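## Task

Scene 1. Log of the paused cell: MOVER took the lid off N06 (at N3) and parked it on LP2, took the lid off W06 (at N1) to LP4, and took the lid off W09 (at N2) to LP3. DISPENSER then errored and the run was aborted. AUTO-RECOVER moved LP4 onto N3, LP3 onto N1 and LP2 onto N2, all reported done, and was then halted by the watchdog. Seat every plate's own lid fully on it, with each plate staying in its original nest, then press CONTINUE. The lids are unmarked, so ownership comes only from the log. If what you see disagrees with the log, press CALL instead, and every plate and lid must be back as it was at the start. Pressing RETRY, CONTINUE or SKIP fails the job if the gripper is holding labware, if any plate at a nest is not sitting down in it, or if any lid there is not resting fully on a plate. Nothing may rely on the robot to stay in place at the end: release and move clear. Contact with the panel's housing, the CALL key or the key this job requires still counts as clear.

## Robot and tools

Robot: one arm with six revolute joints and a two-finger gripper. Columns in order: waist, shoulder, elbow, wrist pitch, wrist yaw, wrist roll, then gripper opening. Its base sits above the scene origin and may be tilted against the table.

Scene frame: origin on the table surface straight under the arm base, +z up, +y to the left when looking along +x. The operator panel is on the +y side. Facing it, its keys from left to right are RETRY (white), CONTINUE (green), SKIP (yellow), CALL (blue). The first three are go keys: the job ends the moment one of them is pushed down. A key registers only when pushed until it latches. After CALL, the job ends once the robot stops. A wrong or premature go key is usually worse than none. Deck labels mark nests (N..) and lid parks (LP..), placed in no fixed order.

Tool execute_actions takes "actions", a list with zero or one entry, and optional "pictures" (boolean). Empty list: just returns the current state. A wait is {"steps": n} with n up to 300; it commands nothing and returns after n control steps counted from the previous result. A motion is {"rows": [...], "steps": n} with n up to 15 (default 15); each step lasts 1/30 s. Rows are applied one per step, and the final row is held for any remaining steps. Each row is a single flat list of exactly 7 numbers for the one arm: six absolute target joint angles in radians (the same convention as the Joint positions line, not offsets), followed by the gripper opening on a scale from -1 (closed) to +1 (fully open). Stated joint ranges: waist -2.618 to 3.054, shoulder 0.000 to 3.142, elbow 0.000 to 3.142, wrist pitch -1.571 to 1.571, wrist yaw -1.571 to 1.571, wrist roll -2.094 to 2.094. A call is rejected (nothing is sent) if a target is more than 0.036 rad beyond a stated end and also farther out than that joint's last reported angle. Real ends may differ from stated ones by up to 0.036 rad; a target beyond the real end is clipped there and the result may say "joint sent to its limit", possibly referring to an earlier action. Absence of that line does not prove more travel is available.

Motion limits: each step, the command sent to a joint stays within a lead of its measured angle: 0.202 rad waist, 0.258 shoulder, 0.238 elbow, 0.573 wrist pitch, 0.522 wrist yaw and roll. If targets would shift the gripper more than 70 mm from where it is, all targets are pulled back proportionally. So large moves need several calls. Between calls the arm keeps heading for the last row sent, until it has nearly stopped or a step is HELD.

Result lines: Joint positions and Joint velocities list the six joints (rad, rad/s) then finger-pad gap (m, m/s; 0.094 m means fully open). grip_measured is the finger opening on the commanded -1..1 scale; it can be off by about 1 mm of opening, constantly within a scene. Away from the extremes, fingers go to where grip_measured equals the commanded value. To hold something, command an opening below grip_measured: roughly 0.03 below gives a firm grip, a smaller margin a lighter one. Per-pad force tops out around 50 to 62 N, less on thin parts under about 2 mm. "joint command not followed" means the clearance check altered or blocked targets (mounting blocks and posts count as arm). HELD marks steps where your row was partly or wholly not sent. MOTOR HOT appears from 75 °C; OVER-TEMPERATURE FAULT means a stop (90 °C pauses 10 s; at 100 °C the arm drops its load and falls). Holding loads heats motors, so avoid long holds; heat carries into the next scene.

Tool zoom_image: "camera" is "cam_high" (672x504, fixed, calibrated) or "cam_wrist" (616x616 fisheye on the wrist, pose not given); "region" is [x0, y0, x1, y1] in image pixels from the top-left, at most 504 by 504. It magnifies the latest image.

Tool finished_scene: "scene" is 1 or 2; it closes that scene irreversibly, grades it, and starts the next one.

Suggested order: look and zoom to identify which lid sits where; compare with the log; either swap lids so each returns to its own plate and press CONTINUE, or restore the initial layout and press CALL. Before any go key: open the gripper, confirm every plate is seated and every lid lies flat on a plate. Finish with the gripper released and clear of labware. Avoid dropping lids, striking or shoving objects hard, and knocking anything off the table.

Each tool is called after "Request:" by a JSON object that holds its "name" and its "arguments".

## Session

Request:
{"name": "execute_actions", "arguments": {"actions": []}}

Scene clock: 0.00 s of 9600.00 s.
grip_measured=+1.000
Joint positions: [ 1.413  1.441  0.684 -1.214  1.373  0.408  0.094]
Joint velocities: [-0.007  0.007  0.002 -0.022 -0.066 -0.007  0.   ]

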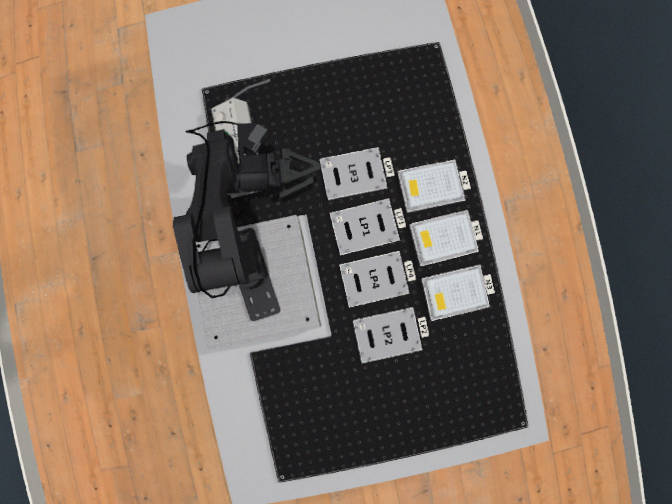

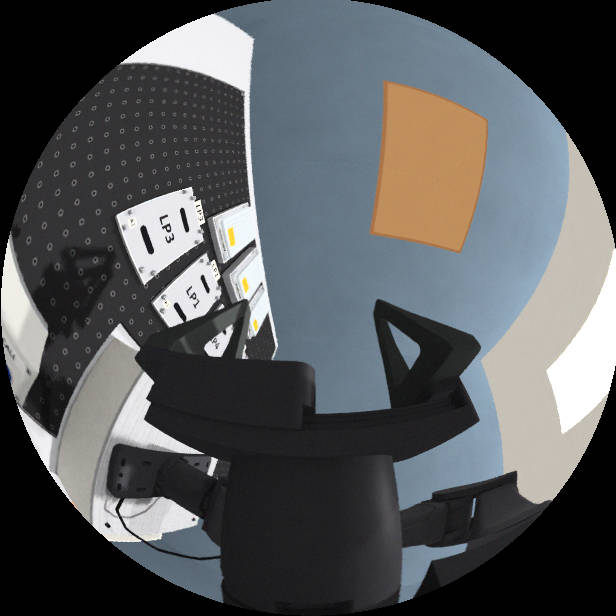

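Request:
{"name": "zoom_image", "arguments": {"camera": "cam_high", "region": [300, 130, 520, 380]}}

Request:
{"name": "zoom_image", "arguments": {"camera": "cam_high", "region": [160, 60, 340, 360]}}

Region (300, 130, 520, 380) of cam_high's 672x504 image, scaled by 2.016, with more detail than that image has; it fills the left 444 columns of this view, and the rest is white.

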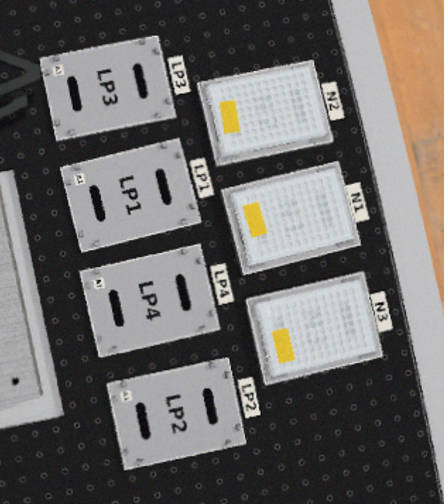

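Region (160, 60, 340, 360) of cam_high's 672x504 image, scaled by 1.680, with more detail than that image has; it fills the left 302 columns of this view, and the rest is white.

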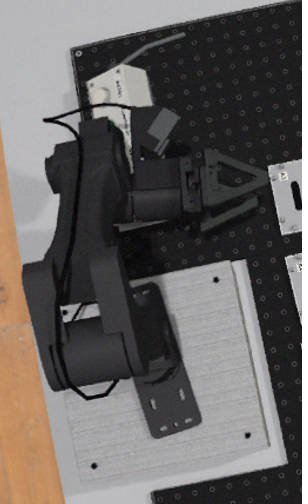

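Request:
{"name": "zoom_image", "arguments": {"camera": "cam_wrist", "region": [100, 170, 300, 370]}}

Request:
{"name": "zoom_image", "arguments": {"camera": "cam_high", "region": [390, 150, 510, 330]}}

Region (100, 170, 300, 370) of cam_wrist's 616x616 image, scaled by 2.520, with more detail than that image has.

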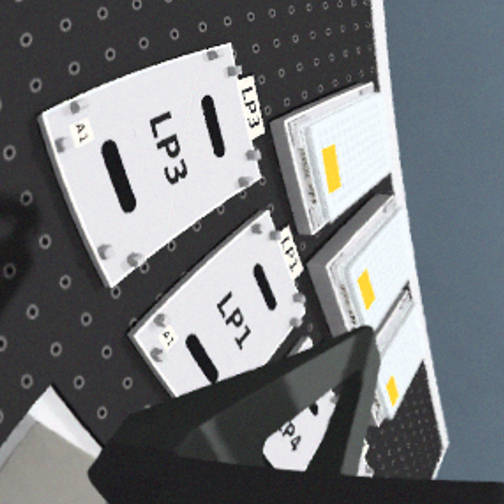

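Region (390, 150, 510, 330) of cam_high's 672x504 image, scaled by 2.800, with more detail than that image has.

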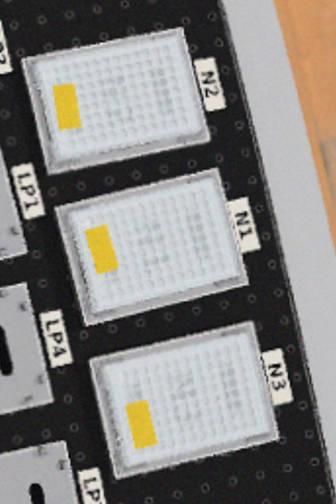

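Request:
{"name": "execute_actions", "arguments": {"actions": [{"rows": [[1.413, 1.441, 1.3, -0.5, 1.373, 0.408, 1]], "steps": 15}], "pictures": false}}

Scene clock: 42.20 s of 9600.00 s.
grip_measured=+1.000
Joint positions: [ 1.413  1.444  1.298 -0.554  1.359  0.404  0.094]
Joint velocities: [ 0.002 -0.007  0.217  0.637  0.081  0.051  0.   ]
Steps of this call (steps 1 to 90: nothing new was sent; then 38.70 s passed at rest; steps 91 to 105: all 15 steps of this action). Readings (joint positions):
91: [1.413 1.441 0.697 -1.182 1.365 0.405]
92: [1.413 1.443 0.727 -1.123 1.356 0.404]
94: [1.413 1.444 0.812 -0.996 1.351 0.404]
98: [1.413 1.444 1.008 -0.792 1.347 0.404]
105: the state above

Request:
{"name": "execute_actions", "arguments": {"actions": [{"rows": [[0.0, 1.2, 1.2, -0.6, 0.0, 0.0, 1]], "steps": 15}], "pictures": false}}

Request:
{"name": "execute_actions", "arguments": {"actions": [{"steps": 45}]}}

Scene clock: 43.70 s of 9600.00 s.
grip_measured=+1.000
Joint positions: [ 0.354  1.209  1.199 -0.579  0.116  0.019  0.094]
Joint velocities: [-2.098 -0.002 -0.002  0.007 -0.799 -0.11   0.   ]
Steps of this call (steps 1 to 30: the robot went on to your last target; steps 31 to 45: all 15 steps of this action). Readings (joint positions):
31: [1.389 1.418 1.284 -0.514 1.275 0.341]
32: [1.339 1.372 1.246 -0.525 1.160 0.271]
34: [1.188 1.281 1.201 -0.561 0.953 0.173]
38: [0.874 1.209 1.199 -0.572 0.559 0.073]
45: the state above

Scene clock: 45.20 s of 9600.00 s.
grip_measured=+1.000
Joint positions: [-0.008  1.209  1.199 -0.585  0.006  0.006  0.094]
Joint velocities: [-0.012 -0.007 -0.007  0.037  0.007 -0.022  0.   ]
Steps of this call (steps 1 to 30: the robot went on to your last target; steps 31 to 45: nothing new was sent). Readings (joint positions):
1: [0.279 1.209 1.199 -0.579 0.093 0.016]
2: [0.205 1.209 1.199 -0.579 0.074 0.014]
4: [0.065 1.209 1.199 -0.579 0.055 0.012]
8: [-0.010 1.209 1.199 -0.582 0.042 0.011]
45: the state above
The arm was judged still, so your last target was given up. Only a new action makes it travel on or press farther. Fingers that are still opening or closing keep moving.

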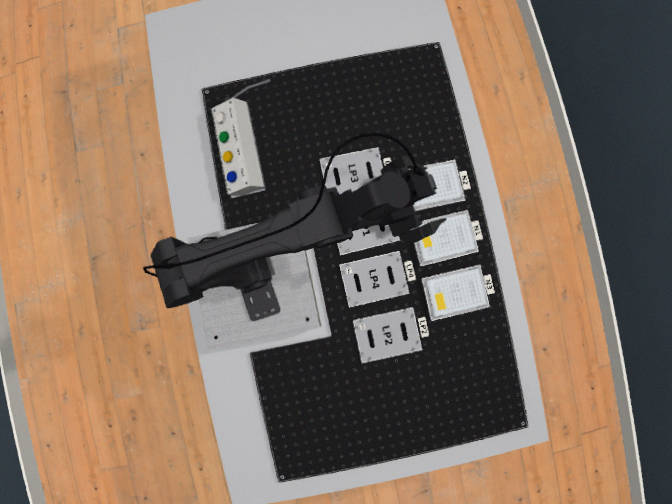

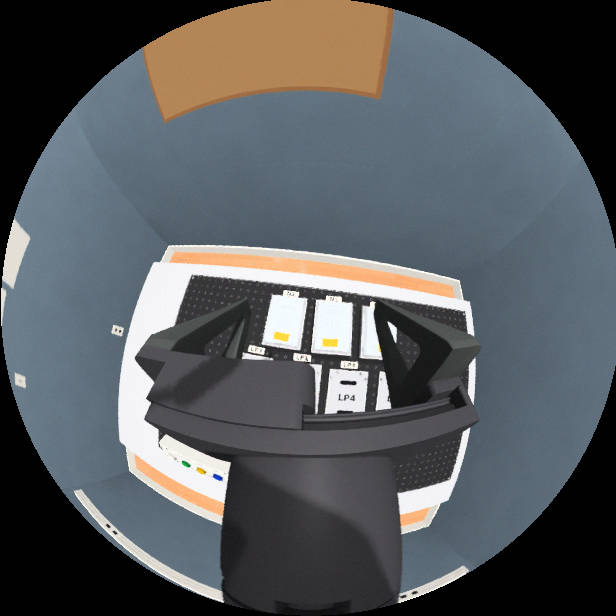

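Request:
{"name": "execute_actions", "arguments": {"actions": [{"rows": [[-0.13, 1.6, 0.45, 0.75, 0.0, 0.0, 1]], "steps": 15}], "pictures": false}}

Request:
{"name": "execute_actions", "arguments": {"actions": [{"steps": 40}]}}

Scene clock: 59.63 s of 9600.00 s.
grip_measured=+1.000
Joint positions: [-0.125  1.635  0.41   0.492 -0.     0.006  0.094]
Joint velocities: [ 0.012 -0.007 -0.369  0.667 -0.007  0.007  0.   ]
Steps of this call (steps 1 to 90: nothing new was sent; then 10.93 s passed at rest; steps 91 to 105: all 15 steps of this action). Readings (joint positions):
91: [-0.015 1.216 1.180 -0.542 0.002 0.006]
92: [-0.031 1.231 1.153 -0.469 -0.001 0.006]
94: [-0.065 1.296 1.086 -0.326 -0.001 0.006]
98: [-0.108 1.497 0.883 0.029 -0.001 0.006]
105: the state above

Scene clock: 60.97 s of 9600.00 s.
grip_measured=+1.000
Joint positions: [-0.125  1.635  0.433  0.728 -0.     0.006  0.094]
Joint velocities: [-0.007 -0.002 -0.007 -0.007 -0.022 -0.037  0.   ]
Steps of this call (steps 1 to 30: the robot went on to your last target; steps 31 to 40: nothing new was sent). Readings (joint positions):
1: [-0.125 1.635 0.406 0.517 -0.000 0.006]
2: [-0.125 1.635 0.408 0.553 -0.000 0.006]
4: [-0.125 1.635 0.421 0.619 -0.000 0.006]
8: [-0.125 1.635 0.433 0.696 -0.000 0.006]
40: the state above
The arm was judged still, so your last target was given up. Only a new action makes it travel on or press farther. Fingers that are still opening or closing keep moving.

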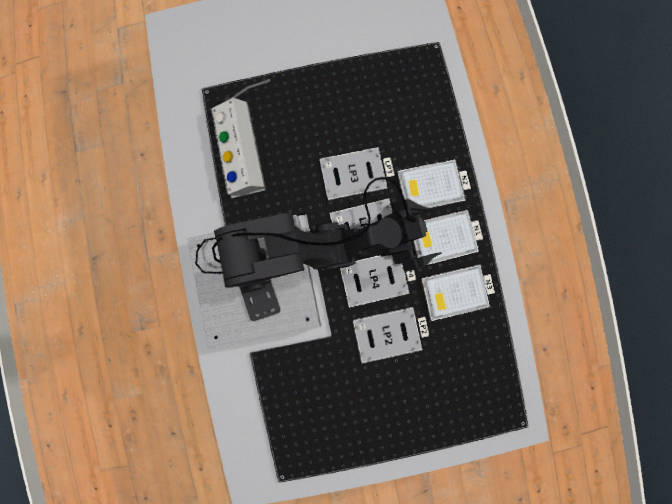

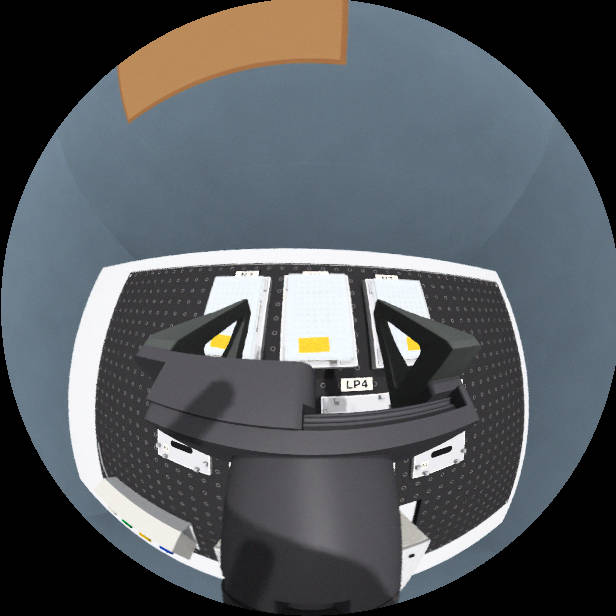

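Request:
{"name": "zoom_image", "arguments": {"camera": "cam_wrist", "region": [200, 300, 440, 400]}}

Region (200, 300, 440, 400) of cam_wrist's 616x616 image, scaled by 2.100, with more detail than that image has; it fills the top 210 rows of this view, and the rest is white.

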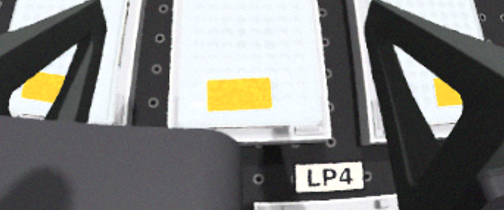

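Request:
{"name": "execute_actions", "arguments": {"actions": [{"rows": [[-0.14, 1.88, 0.25, 1.4, 0.0, 0.0, 1]], "steps": 15}], "pictures": false}}

Request:
{"name": "execute_actions", "arguments": {"actions": [{"steps": 30}]}}

Scene clock: 79.60 s of 9600.00 s.
grip_measured=+1.000
Joint positions: [-0.131  1.892  0.237  1.352 -0.     0.006  0.094]
Joint velocities: [ 0.012  0.002 -0.022  0.168 -0.007 -0.081  0.   ]
Steps of this call (steps 1 to 90: nothing new was sent; then 15.13 s passed at rest; steps 91 to 105: all 15 steps of this action). Readings (joint positions):
91: [-0.125 1.668 0.406 0.829 -0.000 0.006]
92: [-0.127 1.724 0.371 0.969 -0.000 0.006]
94: [-0.130 1.833 0.300 1.119 -0.000 0.006]
98: [-0.131 1.892 0.237 1.223 -0.000 0.006]
105: the state above

Scene clock: 80.60 s of 9600.00 s.
grip_measured=+1.000
Joint positions: [-0.131  1.892  0.237  1.378 -0.     0.006  0.094]
Joint velocities: [ 0.007  0.012 -0.002  0.022 -0.037  0.007  0.   ]
Steps of this call (steps 1 to 30: the robot went on to your last target). Readings (joint positions):
1: [-0.131 1.892 0.237 1.358 -0.000 0.006]
2: [-0.131 1.892 0.237 1.363 -0.000 0.006]
4: [-0.131 1.892 0.237 1.369 -0.000 0.006]
8: [-0.131 1.892 0.237 1.375 -0.000 0.006]
30: the state above
The arm was judged still, so your last target was given up. Only a new action makes it travel on or press farther. Fingers that are still opening or closing keep moving.

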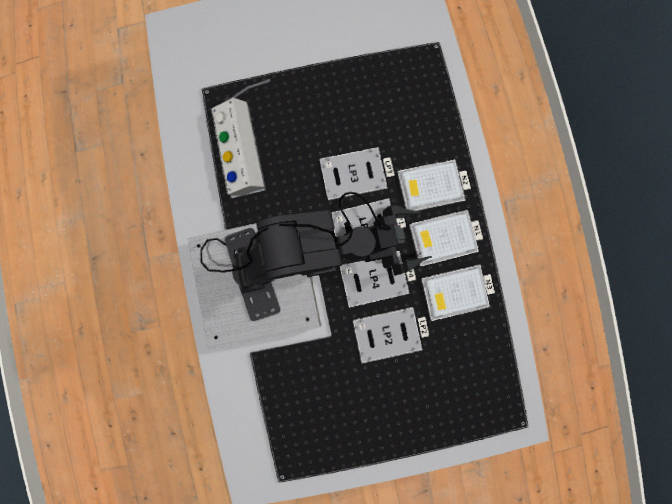

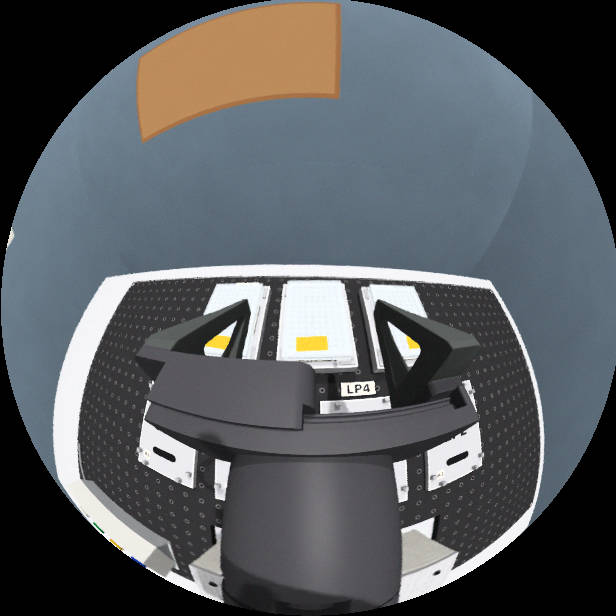

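Request:
{"name": "zoom_image", "arguments": {"camera": "cam_wrist", "region": [260, 320, 400, 400]}}

Region (260, 320, 400, 400) of cam_wrist's 616x616 image, scaled by 3.600, with more detail than that image has; it fills the top 288 rows of this view, and the rest is white.

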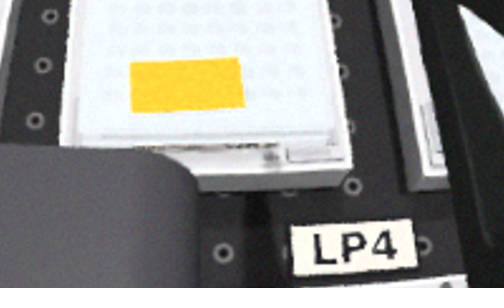

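Request:
{"name": "execute_actions", "arguments": {"actions": [{"rows": [[-0.14, 1.88, 0.25, 1.4, 0.0, 2.0, -1]], "steps": 15}], "pictures": false}}

Request:
{"name": "execute_actions", "arguments": {"actions": [{"steps": 45}]}}

Scene clock: 91.13 s of 9600.00 s.
grip_measured=-0.986
Joint positions: [-0.132  1.892  0.237  1.379 -0.001  1.492  0.001]
Joint velocities: [ 0.007  0.002 -0.017  0.022 -0.037  2.894 -0.   ]
Steps of this call (steps 1 to 90: nothing new was sent; then 7.03 s passed at rest; steps 91 to 105: all 15 steps of this action). Readings (joint positions):
91: [-0.131 1.892 0.237 1.378 -0.001 0.085]
92: [-0.132 1.892 0.237 1.378 -0.001 0.185]
94: [-0.132 1.892 0.237 1.379 -0.001 0.385]
98: [-0.132 1.892 0.237 1.379 -0.001 0.786]
105: the state above

Scene clock: 92.63 s of 9600.00 s.
grip_measured=-0.986
Joint positions: [-0.132  1.892  0.237  1.381 -0.001  2.     0.001]
Joint velocities: [ 0.007  0.007  0.012  0.022 -0.037 -0.066  0.   ]
Steps of this call (steps 1 to 45: the robot went on to your last target). Readings (joint positions):
1: [-0.132 1.892 0.237 1.379 -0.001 1.590]
2: [-0.132 1.892 0.237 1.379 -0.001 1.673]
4: [-0.132 1.892 0.237 1.380 -0.001 1.792]
8: [-0.132 1.892 0.237 1.380 -0.001 1.916]
45: the state above
The arm was judged still, so your last target was given up. Only a new action makes it travel on or press farther. Fingers that are still opening or closing keep moving.

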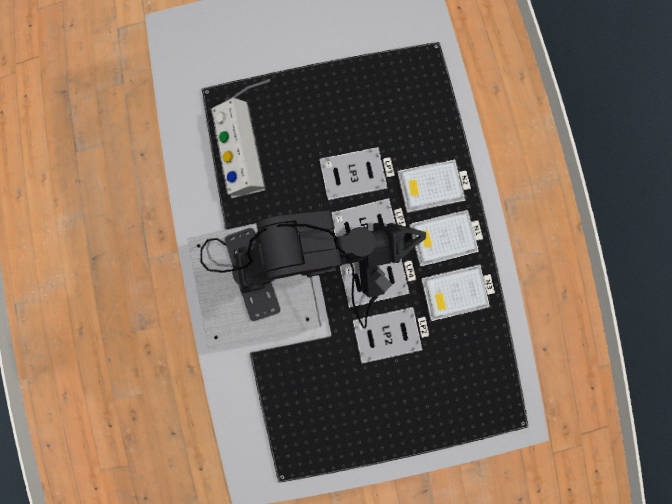

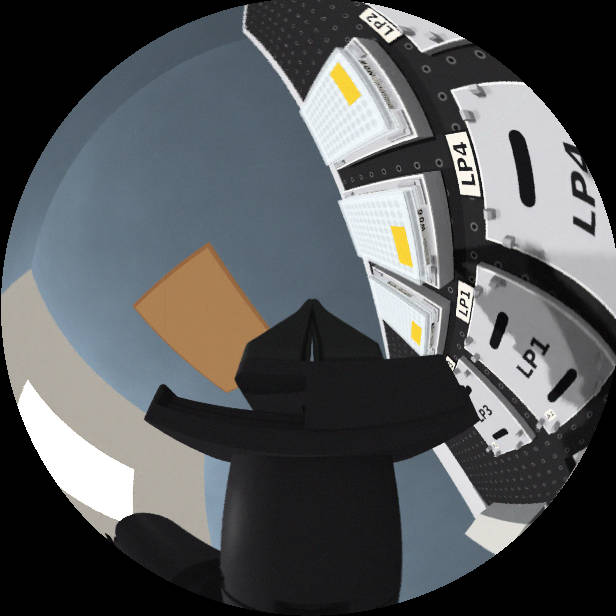

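Request:
{"name": "zoom_image", "arguments": {"camera": "cam_wrist", "region": [320, 20, 480, 200]}}

Request:
{"name": "zoom_image", "arguments": {"camera": "cam_wrist", "region": [340, 170, 500, 370]}}

Region (320, 20, 480, 200) of cam_wrist's 616x616 image, scaled by 2.800, with more detail than that image has.

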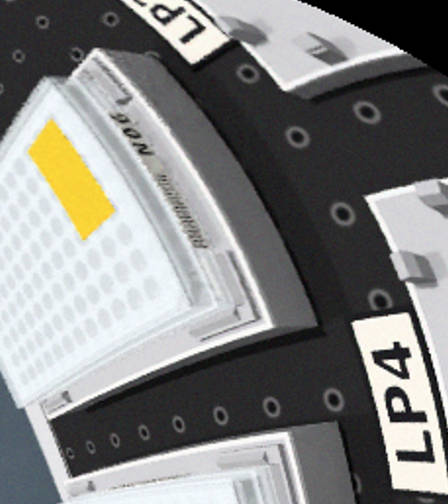

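Region (340, 170, 500, 370) of cam_wrist's 616x616 image, scaled by 2.520, with more detail than that image has; it fills the left 403 columns of this view, and the rest is white.

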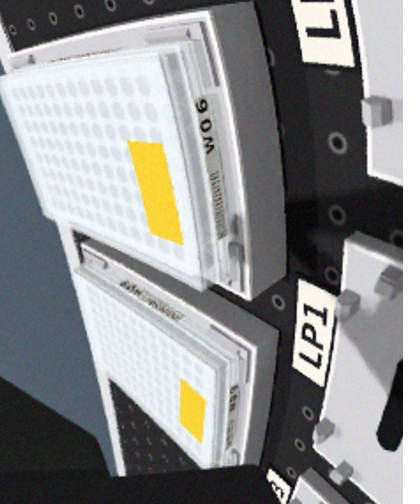

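Request:
{"name": "execute_actions", "arguments": {"actions": [{"rows": [[-0.14, 1.88, 0.25, 1.4, 0.0, -2.0, -1]], "steps": 15}], "pictures": false}}

Request:
{"name": "execute_actions", "arguments": {"actions": [{"steps": 60}]}}

Scene clock: 96.30 s of 9600.00 s.
grip_measured=-0.986
Joint positions: [-0.132  1.892  0.237  1.382 -0.001  0.549  0.001]
Joint velocities: [ 0.002 -0.022  0.007 -0.022  0.066 -2.821  0.001]
Steps of this call (steps 1 to 90: nothing new was sent; then 0.17 s passed at rest; steps 91 to 105: all 15 steps of this action). Readings (joint positions):
91: [-0.132 1.892 0.237 1.381 -0.001 1.922]
92: [-0.132 1.892 0.237 1.381 -0.001 1.823]
94: [-0.132 1.892 0.237 1.382 -0.001 1.628]
98: [-0.132 1.892 0.237 1.382 -0.001 1.236]
105: the state above

Scene clock: 98.30 s of 9600.00 s.
grip_measured=-0.987
Joint positions: [-0.132  1.892  0.237  1.382 -0.001 -2.     0.001]
Joint velocities: [ 0.012  0.007  0.012 -0.066  0.037 -0.081 -0.   ]
Steps of this call (steps 1 to 60: the robot went on to your last target). Readings (joint positions):
1: [-0.132 1.892 0.237 1.382 -0.001 0.451]
2: [-0.132 1.892 0.237 1.382 -0.001 0.352]
4: [-0.132 1.892 0.237 1.382 -0.001 0.154]
8: [-0.132 1.892 0.237 1.382 -0.001 -0.244]
60: the state above
The arm was judged still, so your last target was given up. Only a new action makes it travel on or press farther. Fingers that are still opening or closing keep moving.

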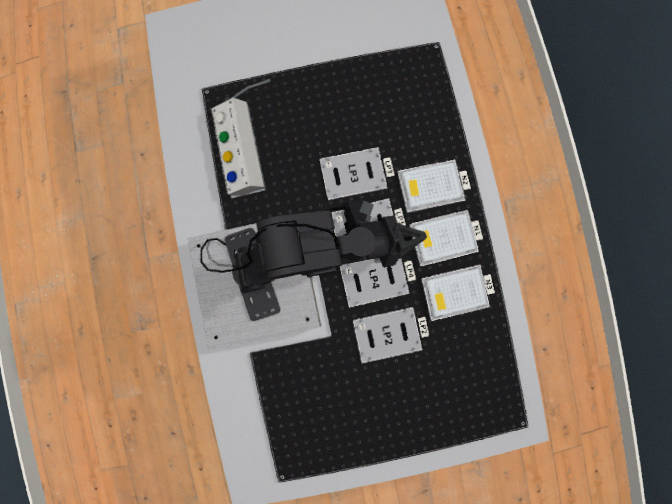

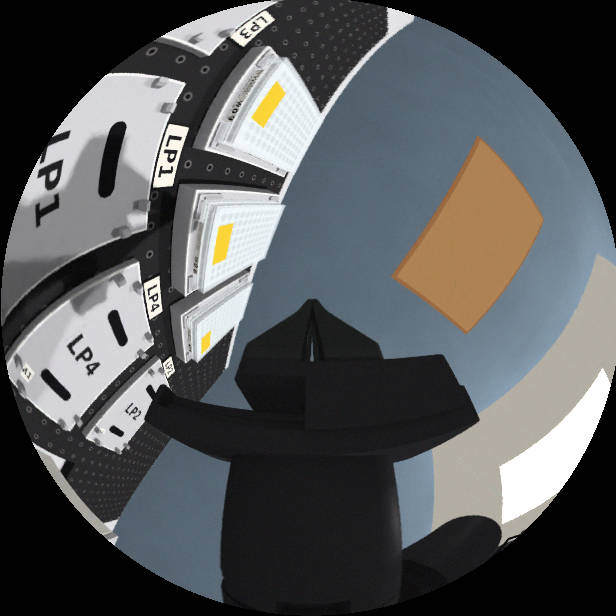

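Request:
{"name": "zoom_image", "arguments": {"camera": "cam_wrist", "region": [150, 20, 330, 200]}}

Region (150, 20, 330, 200) of cam_wrist's 616x616 image, scaled by 2.800, with more detail than that image has.

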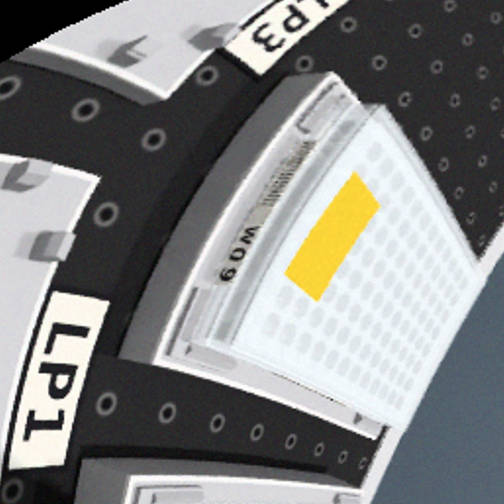

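Request:
{"name": "execute_actions", "arguments": {"actions": [{"rows": [[-0.14, 1.88, 1.4, 1.2, 0.0, 0.0, 1]], "steps": 15}], "pictures": false}}

Request:
{"name": "execute_actions", "arguments": {"actions": [{"rows": [[-0.14, 1.88, 1.4, 1.2, 0.0, 0.0, 1],[-0.14, 1.88, 1.4, 1.2, 0.0, 0.0, 1],[-0.14, 1.88, 1.4, 1.2, 0.0, 0.0, 1],[-0.14, 1.88, 1.4, 1.2, 0.0, 0.0, 1],[-0.14, 1.88, 1.4, 1.2, 0.0, 0.0, 1],[-0.14, 1.88, 1.4, 1.2, 0.0, 0.0, 1],[-0.14, 1.88, 1.4, 1.2, 0.0, 0.0, 1],[-0.14, 1.88, 1.4, 1.2, 0.0, 0.0, 1],[-0.14, 2.0, 2.0, -0.5, 0.0, 0.0, 1]], "steps": 15}], "pictures": false}}

Request:
{"name": "execute_actions", "arguments": {"actions": [{"rows": [[-0.14, 2.0, 2.0, -0.5, 0.0, 0.0, 1],[-0.14, 2.0, 2.0, -0.5, 0.0, 0.0, 1],[-0.14, 2.0, 2.0, -0.5, 0.0, 0.0, 1],[-0.14, 2.0, 2.0, -0.5, 0.0, 0.0, 1],[-0.14, 2.0, 2.0, -0.5, 0.0, 0.0, 1],[-0.14, 2.0, 2.0, -0.5, 0.0, 0.0, 1],[-0.14, 2.0, 2.0, -0.5, 0.0, 0.0, 1],[-0.14, 2.0, 2.0, -0.5, 0.0, 0.0, 1],[-0.14, 2.42, 2.36, -1.49, 0.0, 0.0, 1]], "steps": 15}], "pictures": false}}

Request:
{"name": "execute_actions", "arguments": {"actions": [{"steps": 45}]}}

Scene clock: 115.40 s of 9600.00 s.
grip_measured=+1.000
Joint positions: [-0.132  1.898  1.136  1.212 -0.001 -0.837  0.094]
Joint velocities: [-0.017  0.007  1.678 -0.066 -0.066  2.015  0.   ]
Steps of this call (steps 1 to 90: nothing new was sent; then 13.60 s passed at rest; steps 91 to 105: all 15 steps of this action). Readings (joint positions):
91: [-0.132 1.892 0.263 1.350 -0.001 -1.923]
92: [-0.132 1.895 0.322 1.297 -0.001 -1.826]
94: [-0.132 1.898 0.457 1.248 -0.001 -1.656]
98: [-0.132 1.898 0.717 1.226 -0.001 -1.348]
105: the state above

Scene clock: 115.90 s of 9600.00 s.
grip_measured=+1.000
Joint positions: [-0.132  2.026  1.865  0.54  -0.001 -0.053  0.094]
Joint velocities: [-0.012  0.247  1.766 -3.26  -0.095  0.3    0.   ]
Steps of this call (steps 1 to 15: all 15 steps of this action). Readings (joint positions):
1: [-0.132 1.898 1.194 1.211 -0.001 -0.765]
2: [-0.132 1.898 1.251 1.210 -0.001 -0.685]
4: [-0.132 1.896 1.348 1.211 -0.001 -0.491]
8: [-0.132 1.876 1.395 1.222 -0.001 -0.205]
15: the state above

Scene clock: 116.40 s of 9600.00 s.
grip_measured=+1.000
Joint positions: [-0.132  2.249  2.238 -0.535 -0.001 -0.014  0.094]
Joint velocities: [-0.012  1.009  0.603 -1.516 -0.066  0.022  0.   ]
Steps of this call (steps 1 to 15: all 15 steps of this action). Readings (joint positions):
1: [-0.132 2.028 1.914 0.430 -0.001 -0.043]
2: [-0.132 2.025 1.948 0.330 -0.001 -0.036]
4: [-0.132 2.009 1.983 0.140 -0.001 -0.026]
8: [-0.132 1.998 1.990 -0.168 -0.001 -0.016]
15: the state above

Scene clock: 117.90 s of 9600.00 s.
grip_measured=+1.000
Joint positions: [-0.132  2.459  2.334 -1.474 -0.001 -0.006  0.094]
Joint velocities: [-0.022 -0.017  0.002  0.007  0.022 -0.037  0.   ]
Steps of this call (steps 1 to 45: the robot went on to your last target). Readings (joint positions):
1: [-0.132 2.284 2.258 -0.588 -0.001 -0.014]
2: [-0.132 2.316 2.274 -0.648 -0.001 -0.014]
4: [-0.132 2.374 2.296 -0.789 -0.001 -0.013]
8: [-0.132 2.445 2.306 -1.133 -0.001 -0.010]
45: the state above
The arm was judged still, so your last target was given up. Only a new action makes it travel on or press farther. Fingers that are still opening or closing keep moving.

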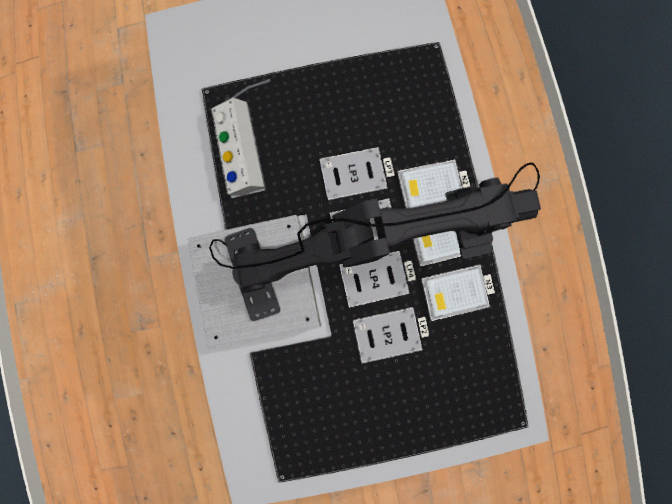

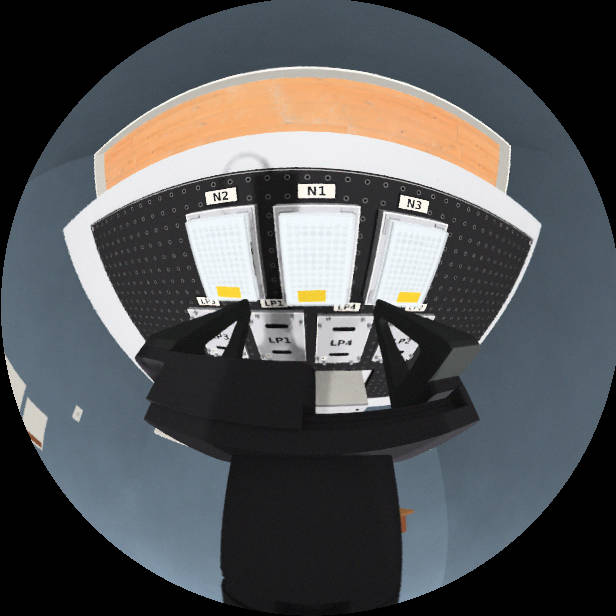

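Request:
{"name": "execute_actions", "arguments": {"actions": [{"rows": [[-0.15, 2.40, 2.30, -1.44, 0.0, 0.0, 1],[-0.15, 2.395, 2.28, -1.42, 0.0, 0.0, 1],[-0.15, 2.39, 2.26, -1.39, 0.0, 0.0, 1],[-0.15, 2.385, 2.24, -1.37, 0.0, 0.0, 1],[-0.15, 2.38, 2.22, -1.34, 0.0, 0.0, 1],[-0.15, 2.377, 2.20, -1.32, 0.0, 0.0, 1],[-0.15, 2.374, 2.185, -1.30, 0.0, 0.0, 1],[-0.15, 2.371, 2.17, -1.285, 0.0, 0.0, 1]], "steps": 15}], "pictures": false}}

Request:
{"name": "execute_actions", "arguments": {"actions": [{"steps": 30}]}}

Scene clock: 135.30 s of 9600.00 s.
grip_measured=+1.000
Joint positions: [-0.144  2.404  2.174 -1.323 -0.001 -0.006  0.094]
Joint velocities: [ 0.007 -0.002 -0.002  0.168 -0.081 -0.051  0.   ]
Steps of this call (steps 1 to 90: nothing new was sent; then 13.90 s passed at rest; steps 91 to 105: all 15 steps of this action). Readings (joint positions):
91: [-0.133 2.456 2.328 -1.470 -0.001 -0.006]
92: [-0.134 2.448 2.314 -1.462 -0.001 -0.006]
94: [-0.137 2.431 2.279 -1.443 -0.001 -0.006]
98: [-0.143 2.405 2.207 -1.379 -0.001 -0.006]
105: the state above

Scene clock: 136.30 s of 9600.00 s.
grip_measured=+1.000
Joint positions: [-0.144  2.404  2.174 -1.307 -0.001 -0.006  0.094]
Joint velocities: [-0.002 -0.012  0.007 -0.022  0.007 -0.037  0.   ]
Steps of this call (steps 1 to 30: the robot went on to your last target). Readings (joint positions):
1: [-0.144 2.404 2.174 -1.319 -0.001 -0.006]
2: [-0.144 2.404 2.174 -1.316 -0.001 -0.006]
4: [-0.144 2.404 2.174 -1.312 -0.001 -0.006]
8: [-0.144 2.404 2.174 -1.308 -0.001 -0.006]
30: the state above
The arm was judged still, so your last target was given up. Only a new action makes it travel on or press farther. Fingers that are still opening or closing keep moving.

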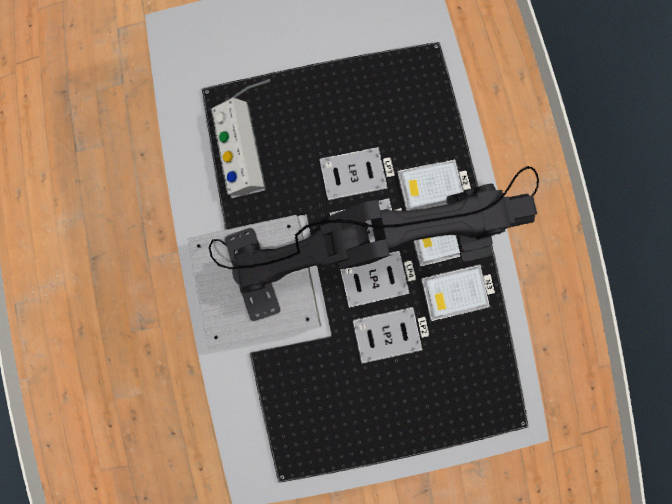

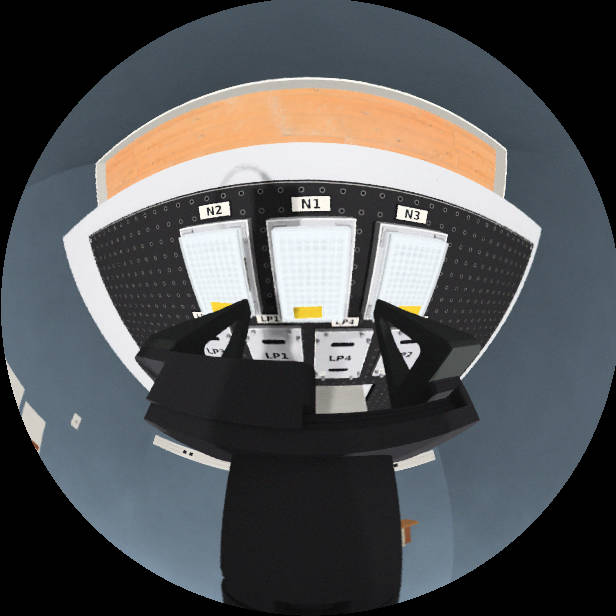

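Request:
{"name": "execute_actions", "arguments": {"actions": [{"rows": [[-0.15, 2.375, 2.155, -1.275, 0.0, 0.0, 1],[-0.15, 2.378, 2.14, -1.26, 0.0, 0.0, 1],[-0.15, 2.381, 2.125, -1.25, 0.0, 0.0, 1],[-0.15, 2.384, 2.11, -1.235, 0.0, 0.0, 1],[-0.15, 2.387, 2.10, -1.225, 0.0, 0.0, 1],[-0.15, 2.389, 2.087, -1.215, 0.0, 0.0, 1]], "steps": 15}], "pictures": false}}

Request:
{"name": "execute_actions", "arguments": {"actions": [{"steps": 30}]}}

Scene clock: 141.70 s of 9600.00 s.
grip_measured=+1.000
Joint positions: [-0.144  2.404  2.088 -1.242 -0.001 -0.006  0.094]
Joint velocities: [ 0.007 -0.017 -0.027  0.051  0.081 -0.037  0.   ]
Steps of this call (steps 1 to 90: nothing new was sent; then 1.90 s passed at rest; steps 91 to 105: all 15 steps of this action). Readings (joint positions):
91: [-0.144 2.404 2.172 -1.305 -0.001 -0.006]
92: [-0.144 2.404 2.167 -1.300 -0.001 -0.006]
94: [-0.144 2.404 2.147 -1.284 -0.001 -0.006]
98: [-0.144 2.404 2.096 -1.258 -0.001 -0.006]
105: the state above

Scene clock: 142.70 s of 9600.00 s.
grip_measured=+1.000
Joint positions: [-0.144  2.404  2.088 -1.236 -0.001 -0.006  0.094]
Joint velocities: [ 0.002 -0.002  0.002 -0.051  0.037 -0.022  0.   ]
Steps of this call (steps 1 to 15: the robot went on to your last target; steps 16 to 30: nothing new was sent). Readings (joint positions):
1: [-0.144 2.404 2.088 -1.241 -0.001 -0.006]
2: [-0.144 2.404 2.088 -1.240 -0.001 -0.006]
4: [-0.144 2.404 2.088 -1.238 -0.001 -0.006]
8: [-0.144 2.404 2.088 -1.237 -0.001 -0.006]
30: the state above
The arm was judged still, so your last target was given up. Only a new action makes it travel on or press farther. Fingers that are still opening or closing keep moving.

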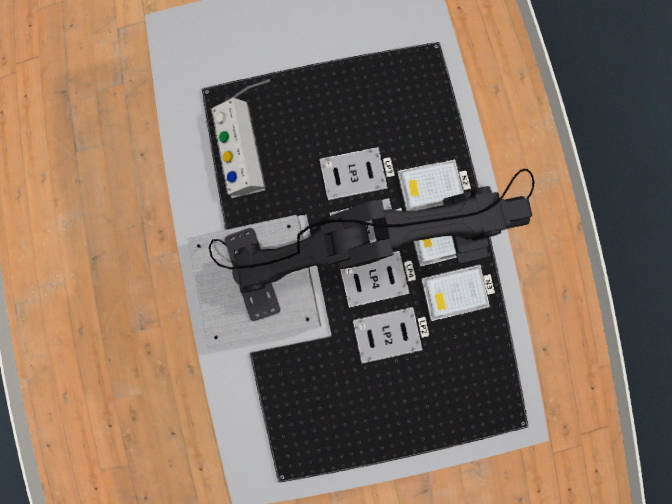

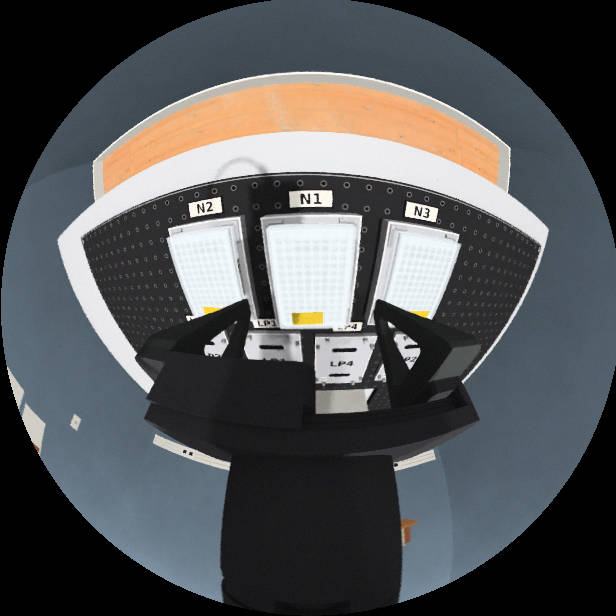

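Request:
{"name": "execute_actions", "arguments": {"actions": [{"rows": [[-0.15, 2.389, 2.07, -1.20, 0.0, 0.0, 1],[-0.15, 2.389, 2.05, -1.185, 0.0, 0.0, 1],[-0.15, 2.389, 2.03, -1.17, 0.0, 0.0, 1],[-0.15, 2.389, 2.01, -1.15, 0.0, 0.0, 1],[-0.15, 2.389, 1.99, -1.135, 0.0, 0.0, 1],[-0.15, 2.389, 1.974, -1.12, 0.0, 0.0, 1]], "steps": 15}], "pictures": false}}

Request:
{"name": "execute_actions", "arguments": {"actions": [{"steps": 30}]}}

Scene clock: 147.50 s of 9600.00 s.
grip_measured=+1.000
Joint positions: [-0.144  2.404  1.973 -1.149 -0.001 -0.006  0.094]
Joint velocities: [-0.012 -0.007 -0.007 -0.007 -0.007 -0.022  0.   ]
Steps of this call (steps 1 to 90: nothing new was sent; then 1.30 s passed at rest; steps 91 to 105: all 15 steps of this action). Readings (joint positions):
91: [-0.144 2.404 2.087 -1.234 -0.001 -0.006]
92: [-0.144 2.404 2.081 -1.228 -0.001 -0.006]
94: [-0.144 2.404 2.057 -1.207 -0.001 -0.006]
98: [-0.144 2.404 1.985 -1.170 -0.001 -0.006]
105: the state above

Scene clock: 148.50 s of 9600.00 s.
grip_measured=+1.000
Joint positions: [-0.144  2.404  1.973 -1.141 -0.001 -0.006  0.094]
Joint velocities: [-0.012 -0.007 -0.002  0.051 -0.066 -0.022  0.   ]
Steps of this call (steps 1 to 15: the robot went on to your last target; steps 16 to 30: nothing new was sent). Readings (joint positions):
1: [-0.144 2.404 1.973 -1.148 -0.001 -0.006]
2: [-0.144 2.404 1.973 -1.146 -0.001 -0.006]
4: [-0.144 2.404 1.973 -1.144 -0.001 -0.006]
8: [-0.144 2.404 1.973 -1.142 -0.001 -0.006]
30: the state above
The arm was judged still, so your last target was given up. Only a new action makes it travel on or press farther. Fingers that are still opening or closing keep moving.

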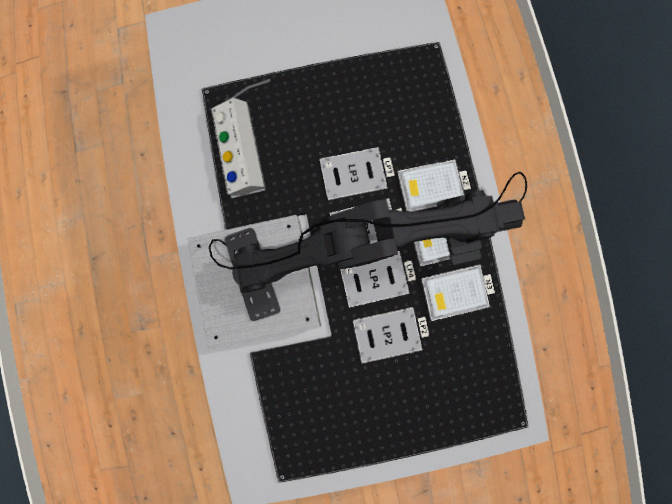

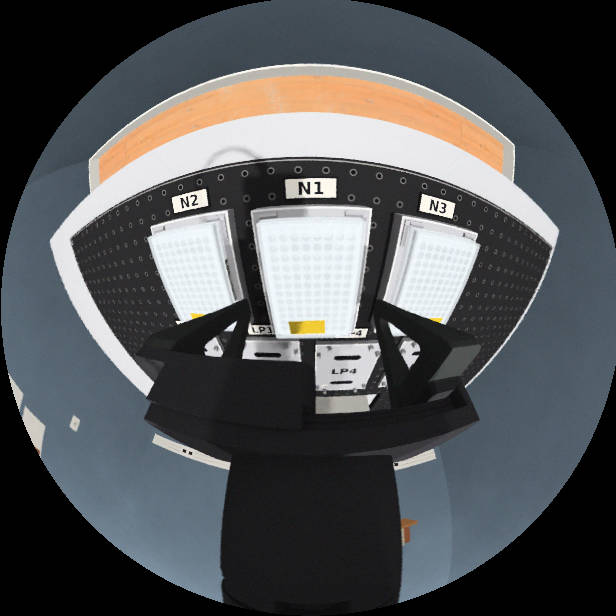

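Request:
{"name": "execute_actions", "arguments": {"actions": [{"rows": [[-0.15, 2.389, 1.96, -1.105, 0.0, 0.0, 1],[-0.15, 2.389, 1.945, -1.09, 0.0, 0.0, 1],[-0.15, 2.389, 1.93, -1.075, 0.0, 0.0, 1],[-0.15, 2.389, 1.913, -1.06, 0.0, 0.0, 1]], "steps": 15}], "pictures": false}}

Request:
{"name": "execute_actions", "arguments": {"actions": [{"steps": 20}]}}

Scene clock: 153.97 s of 9600.00 s.
grip_measured=+1.000
Joint positions: [-0.144  2.404  1.915 -1.085 -0.001 -0.006  0.094]
Joint velocities: [-0.007  0.012  0.002  0.022 -0.007 -0.007  0.   ]
Steps of this call (steps 1 to 90: nothing new was sent; then 1.97 s passed at rest; steps 91 to 105: all 15 steps of this action). Readings (joint positions):
91: [-0.144 2.404 1.973 -1.140 -0.001 -0.006]
92: [-0.144 2.404 1.969 -1.134 -0.001 -0.006]
94: [-0.144 2.404 1.952 -1.113 -0.001 -0.006]
98: [-0.144 2.404 1.917 -1.098 -0.001 -0.006]
105: the state above

Scene clock: 154.63 s of 9600.00 s.
grip_measured=+1.000
Joint positions: [-0.144  2.404  1.915 -1.081 -0.001 -0.006  0.094]
Joint velocities: [ 0.002 -0.007 -0.002 -0.037 -0.007  0.022  0.   ]
Steps of this call (steps 1 to 15: the robot went on to your last target; steps 16 to 20: nothing new was sent). Readings (joint positions):
1: [-0.144 2.404 1.915 -1.084 -0.001 -0.006]
2: [-0.144 2.404 1.915 -1.083 -0.001 -0.006]
4: [-0.144 2.404 1.915 -1.083 -0.001 -0.006]
8: [-0.144 2.404 1.915 -1.082 -0.001 -0.006]
20: the state above
The arm was judged still, so your last target was given up. Only a new action makes it travel on or press farther. Fingers that are still opening or closing keep moving.

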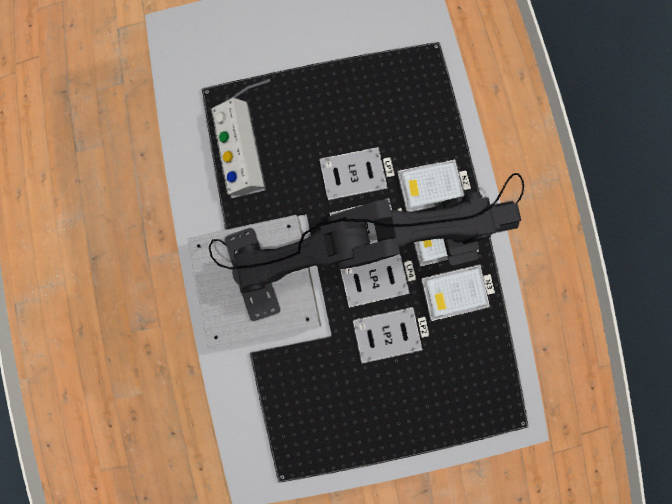

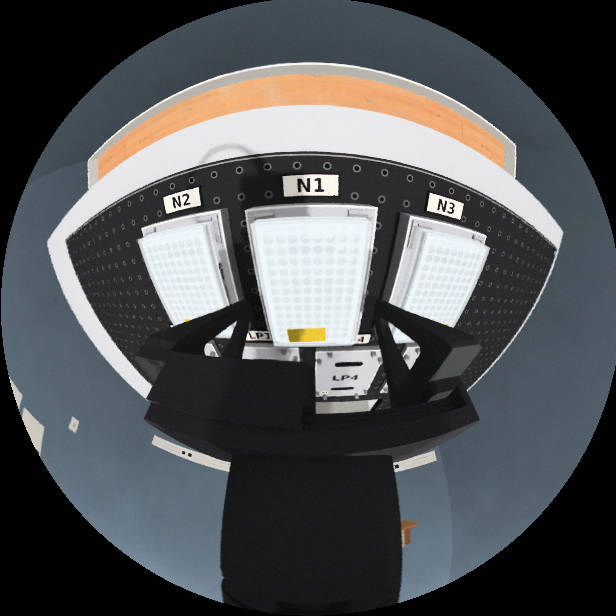

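Request:
{"name": "zoom_image", "arguments": {"camera": "cam_wrist", "region": [200, 200, 420, 380]}}

Region (200, 200, 420, 380) of cam_wrist's 616x616 image, scaled by 2.291, with more detail than that image has; it fills the top 412 rows of this view, and the rest is white.

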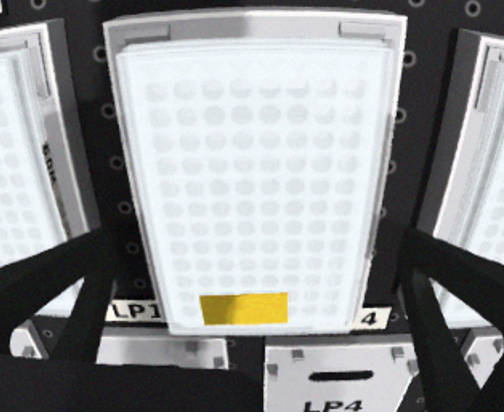

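Request:
{"name": "execute_actions", "arguments": {"actions": [{"rows": [[-0.15, 2.389, 1.90, -1.045, 0.0, 0.0, 1],[-0.15, 2.389, 1.885, -1.03, 0.0, 0.0, 1],[-0.15, 2.389, 1.872, -1.02, 0.0, 0.0, 1],[-0.15, 2.389, 1.862, -1.01, 0.0, 0.0, 1]], "steps": 15}], "pictures": false}}

Request:
{"name": "execute_actions", "arguments": {"actions": [{"steps": 15}]}}

Request:
{"name": "zoom_image", "arguments": {"camera": "cam_wrist", "region": [200, 200, 420, 380]}}

Scene clock: 160.53 s of 9600.00 s.
grip_measured=+1.000
Joint positions: [-0.144  2.404  1.865 -1.035 -0.001 -0.006  0.094]
Joint velocities: [-0.012  0.002 -0.017 -0.022 -0.066  0.022  0.   ]
Steps of this call (steps 1 to 90: nothing new was sent; then 2.40 s passed at rest; steps 91 to 105: all 15 steps of this action). Readings (joint positions):
91: [-0.144 2.404 1.915 -1.080 -0.001 -0.006]
92: [-0.144 2.404 1.911 -1.073 -0.001 -0.006]
94: [-0.144 2.404 1.894 -1.056 -0.001 -0.006]
98: [-0.144 2.404 1.867 -1.046 -0.001 -0.006]
105: the state above

Scene clock: 161.03 s of 9600.00 s.
grip_measured=+1.000
Joint positions: [-0.144  2.404  1.865 -1.031 -0.001 -0.006  0.094]
Joint velocities: [-0.002 -0.012  0.012 -0.022 -0.007  0.022  0.   ]
Steps of this call (steps 1 to 15: the robot went on to your last target). Readings (joint positions):
1: [-0.144 2.404 1.865 -1.034 -0.001 -0.006]
2: [-0.144 2.404 1.865 -1.033 -0.001 -0.006]
4: [-0.144 2.404 1.865 -1.033 -0.001 -0.006]
8: [-0.144 2.404 1.865 -1.032 -0.001 -0.006]
15: the state above
The arm was judged still, so your last target was given up. Only a new action makes it travel on or press farther. Fingers that are still opening or closing keep moving.

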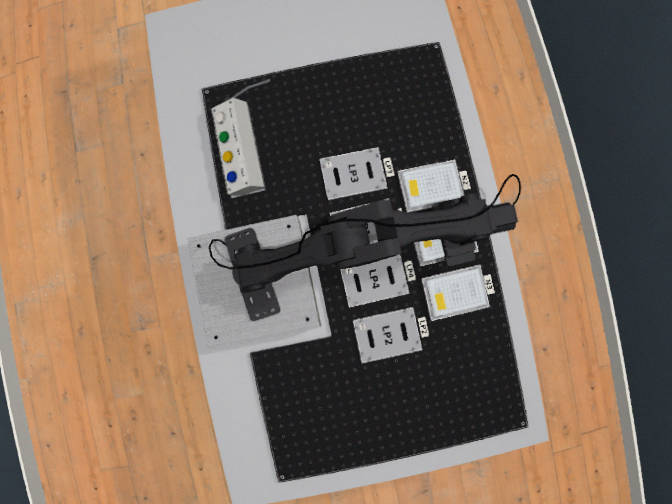

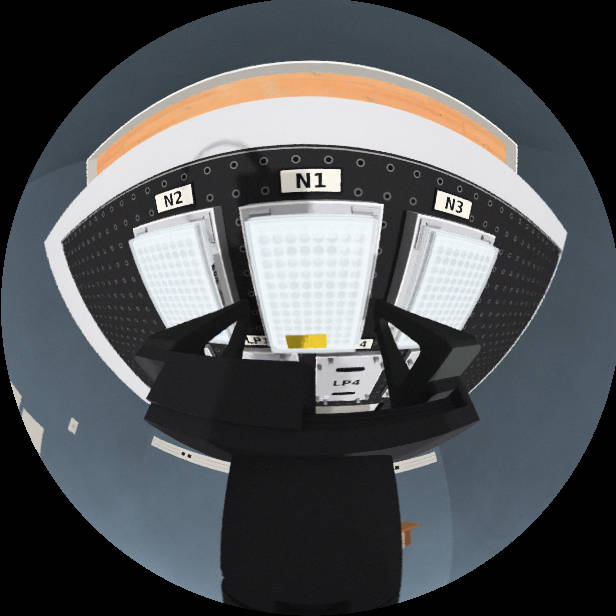

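Region (200, 200, 420, 380) of cam_wrist's 616x616 image, scaled by 2.291, with more detail than that image has; it fills the top 412 rows of this view, and the rest is white.

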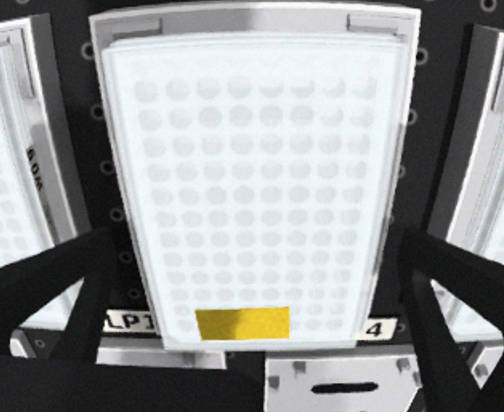

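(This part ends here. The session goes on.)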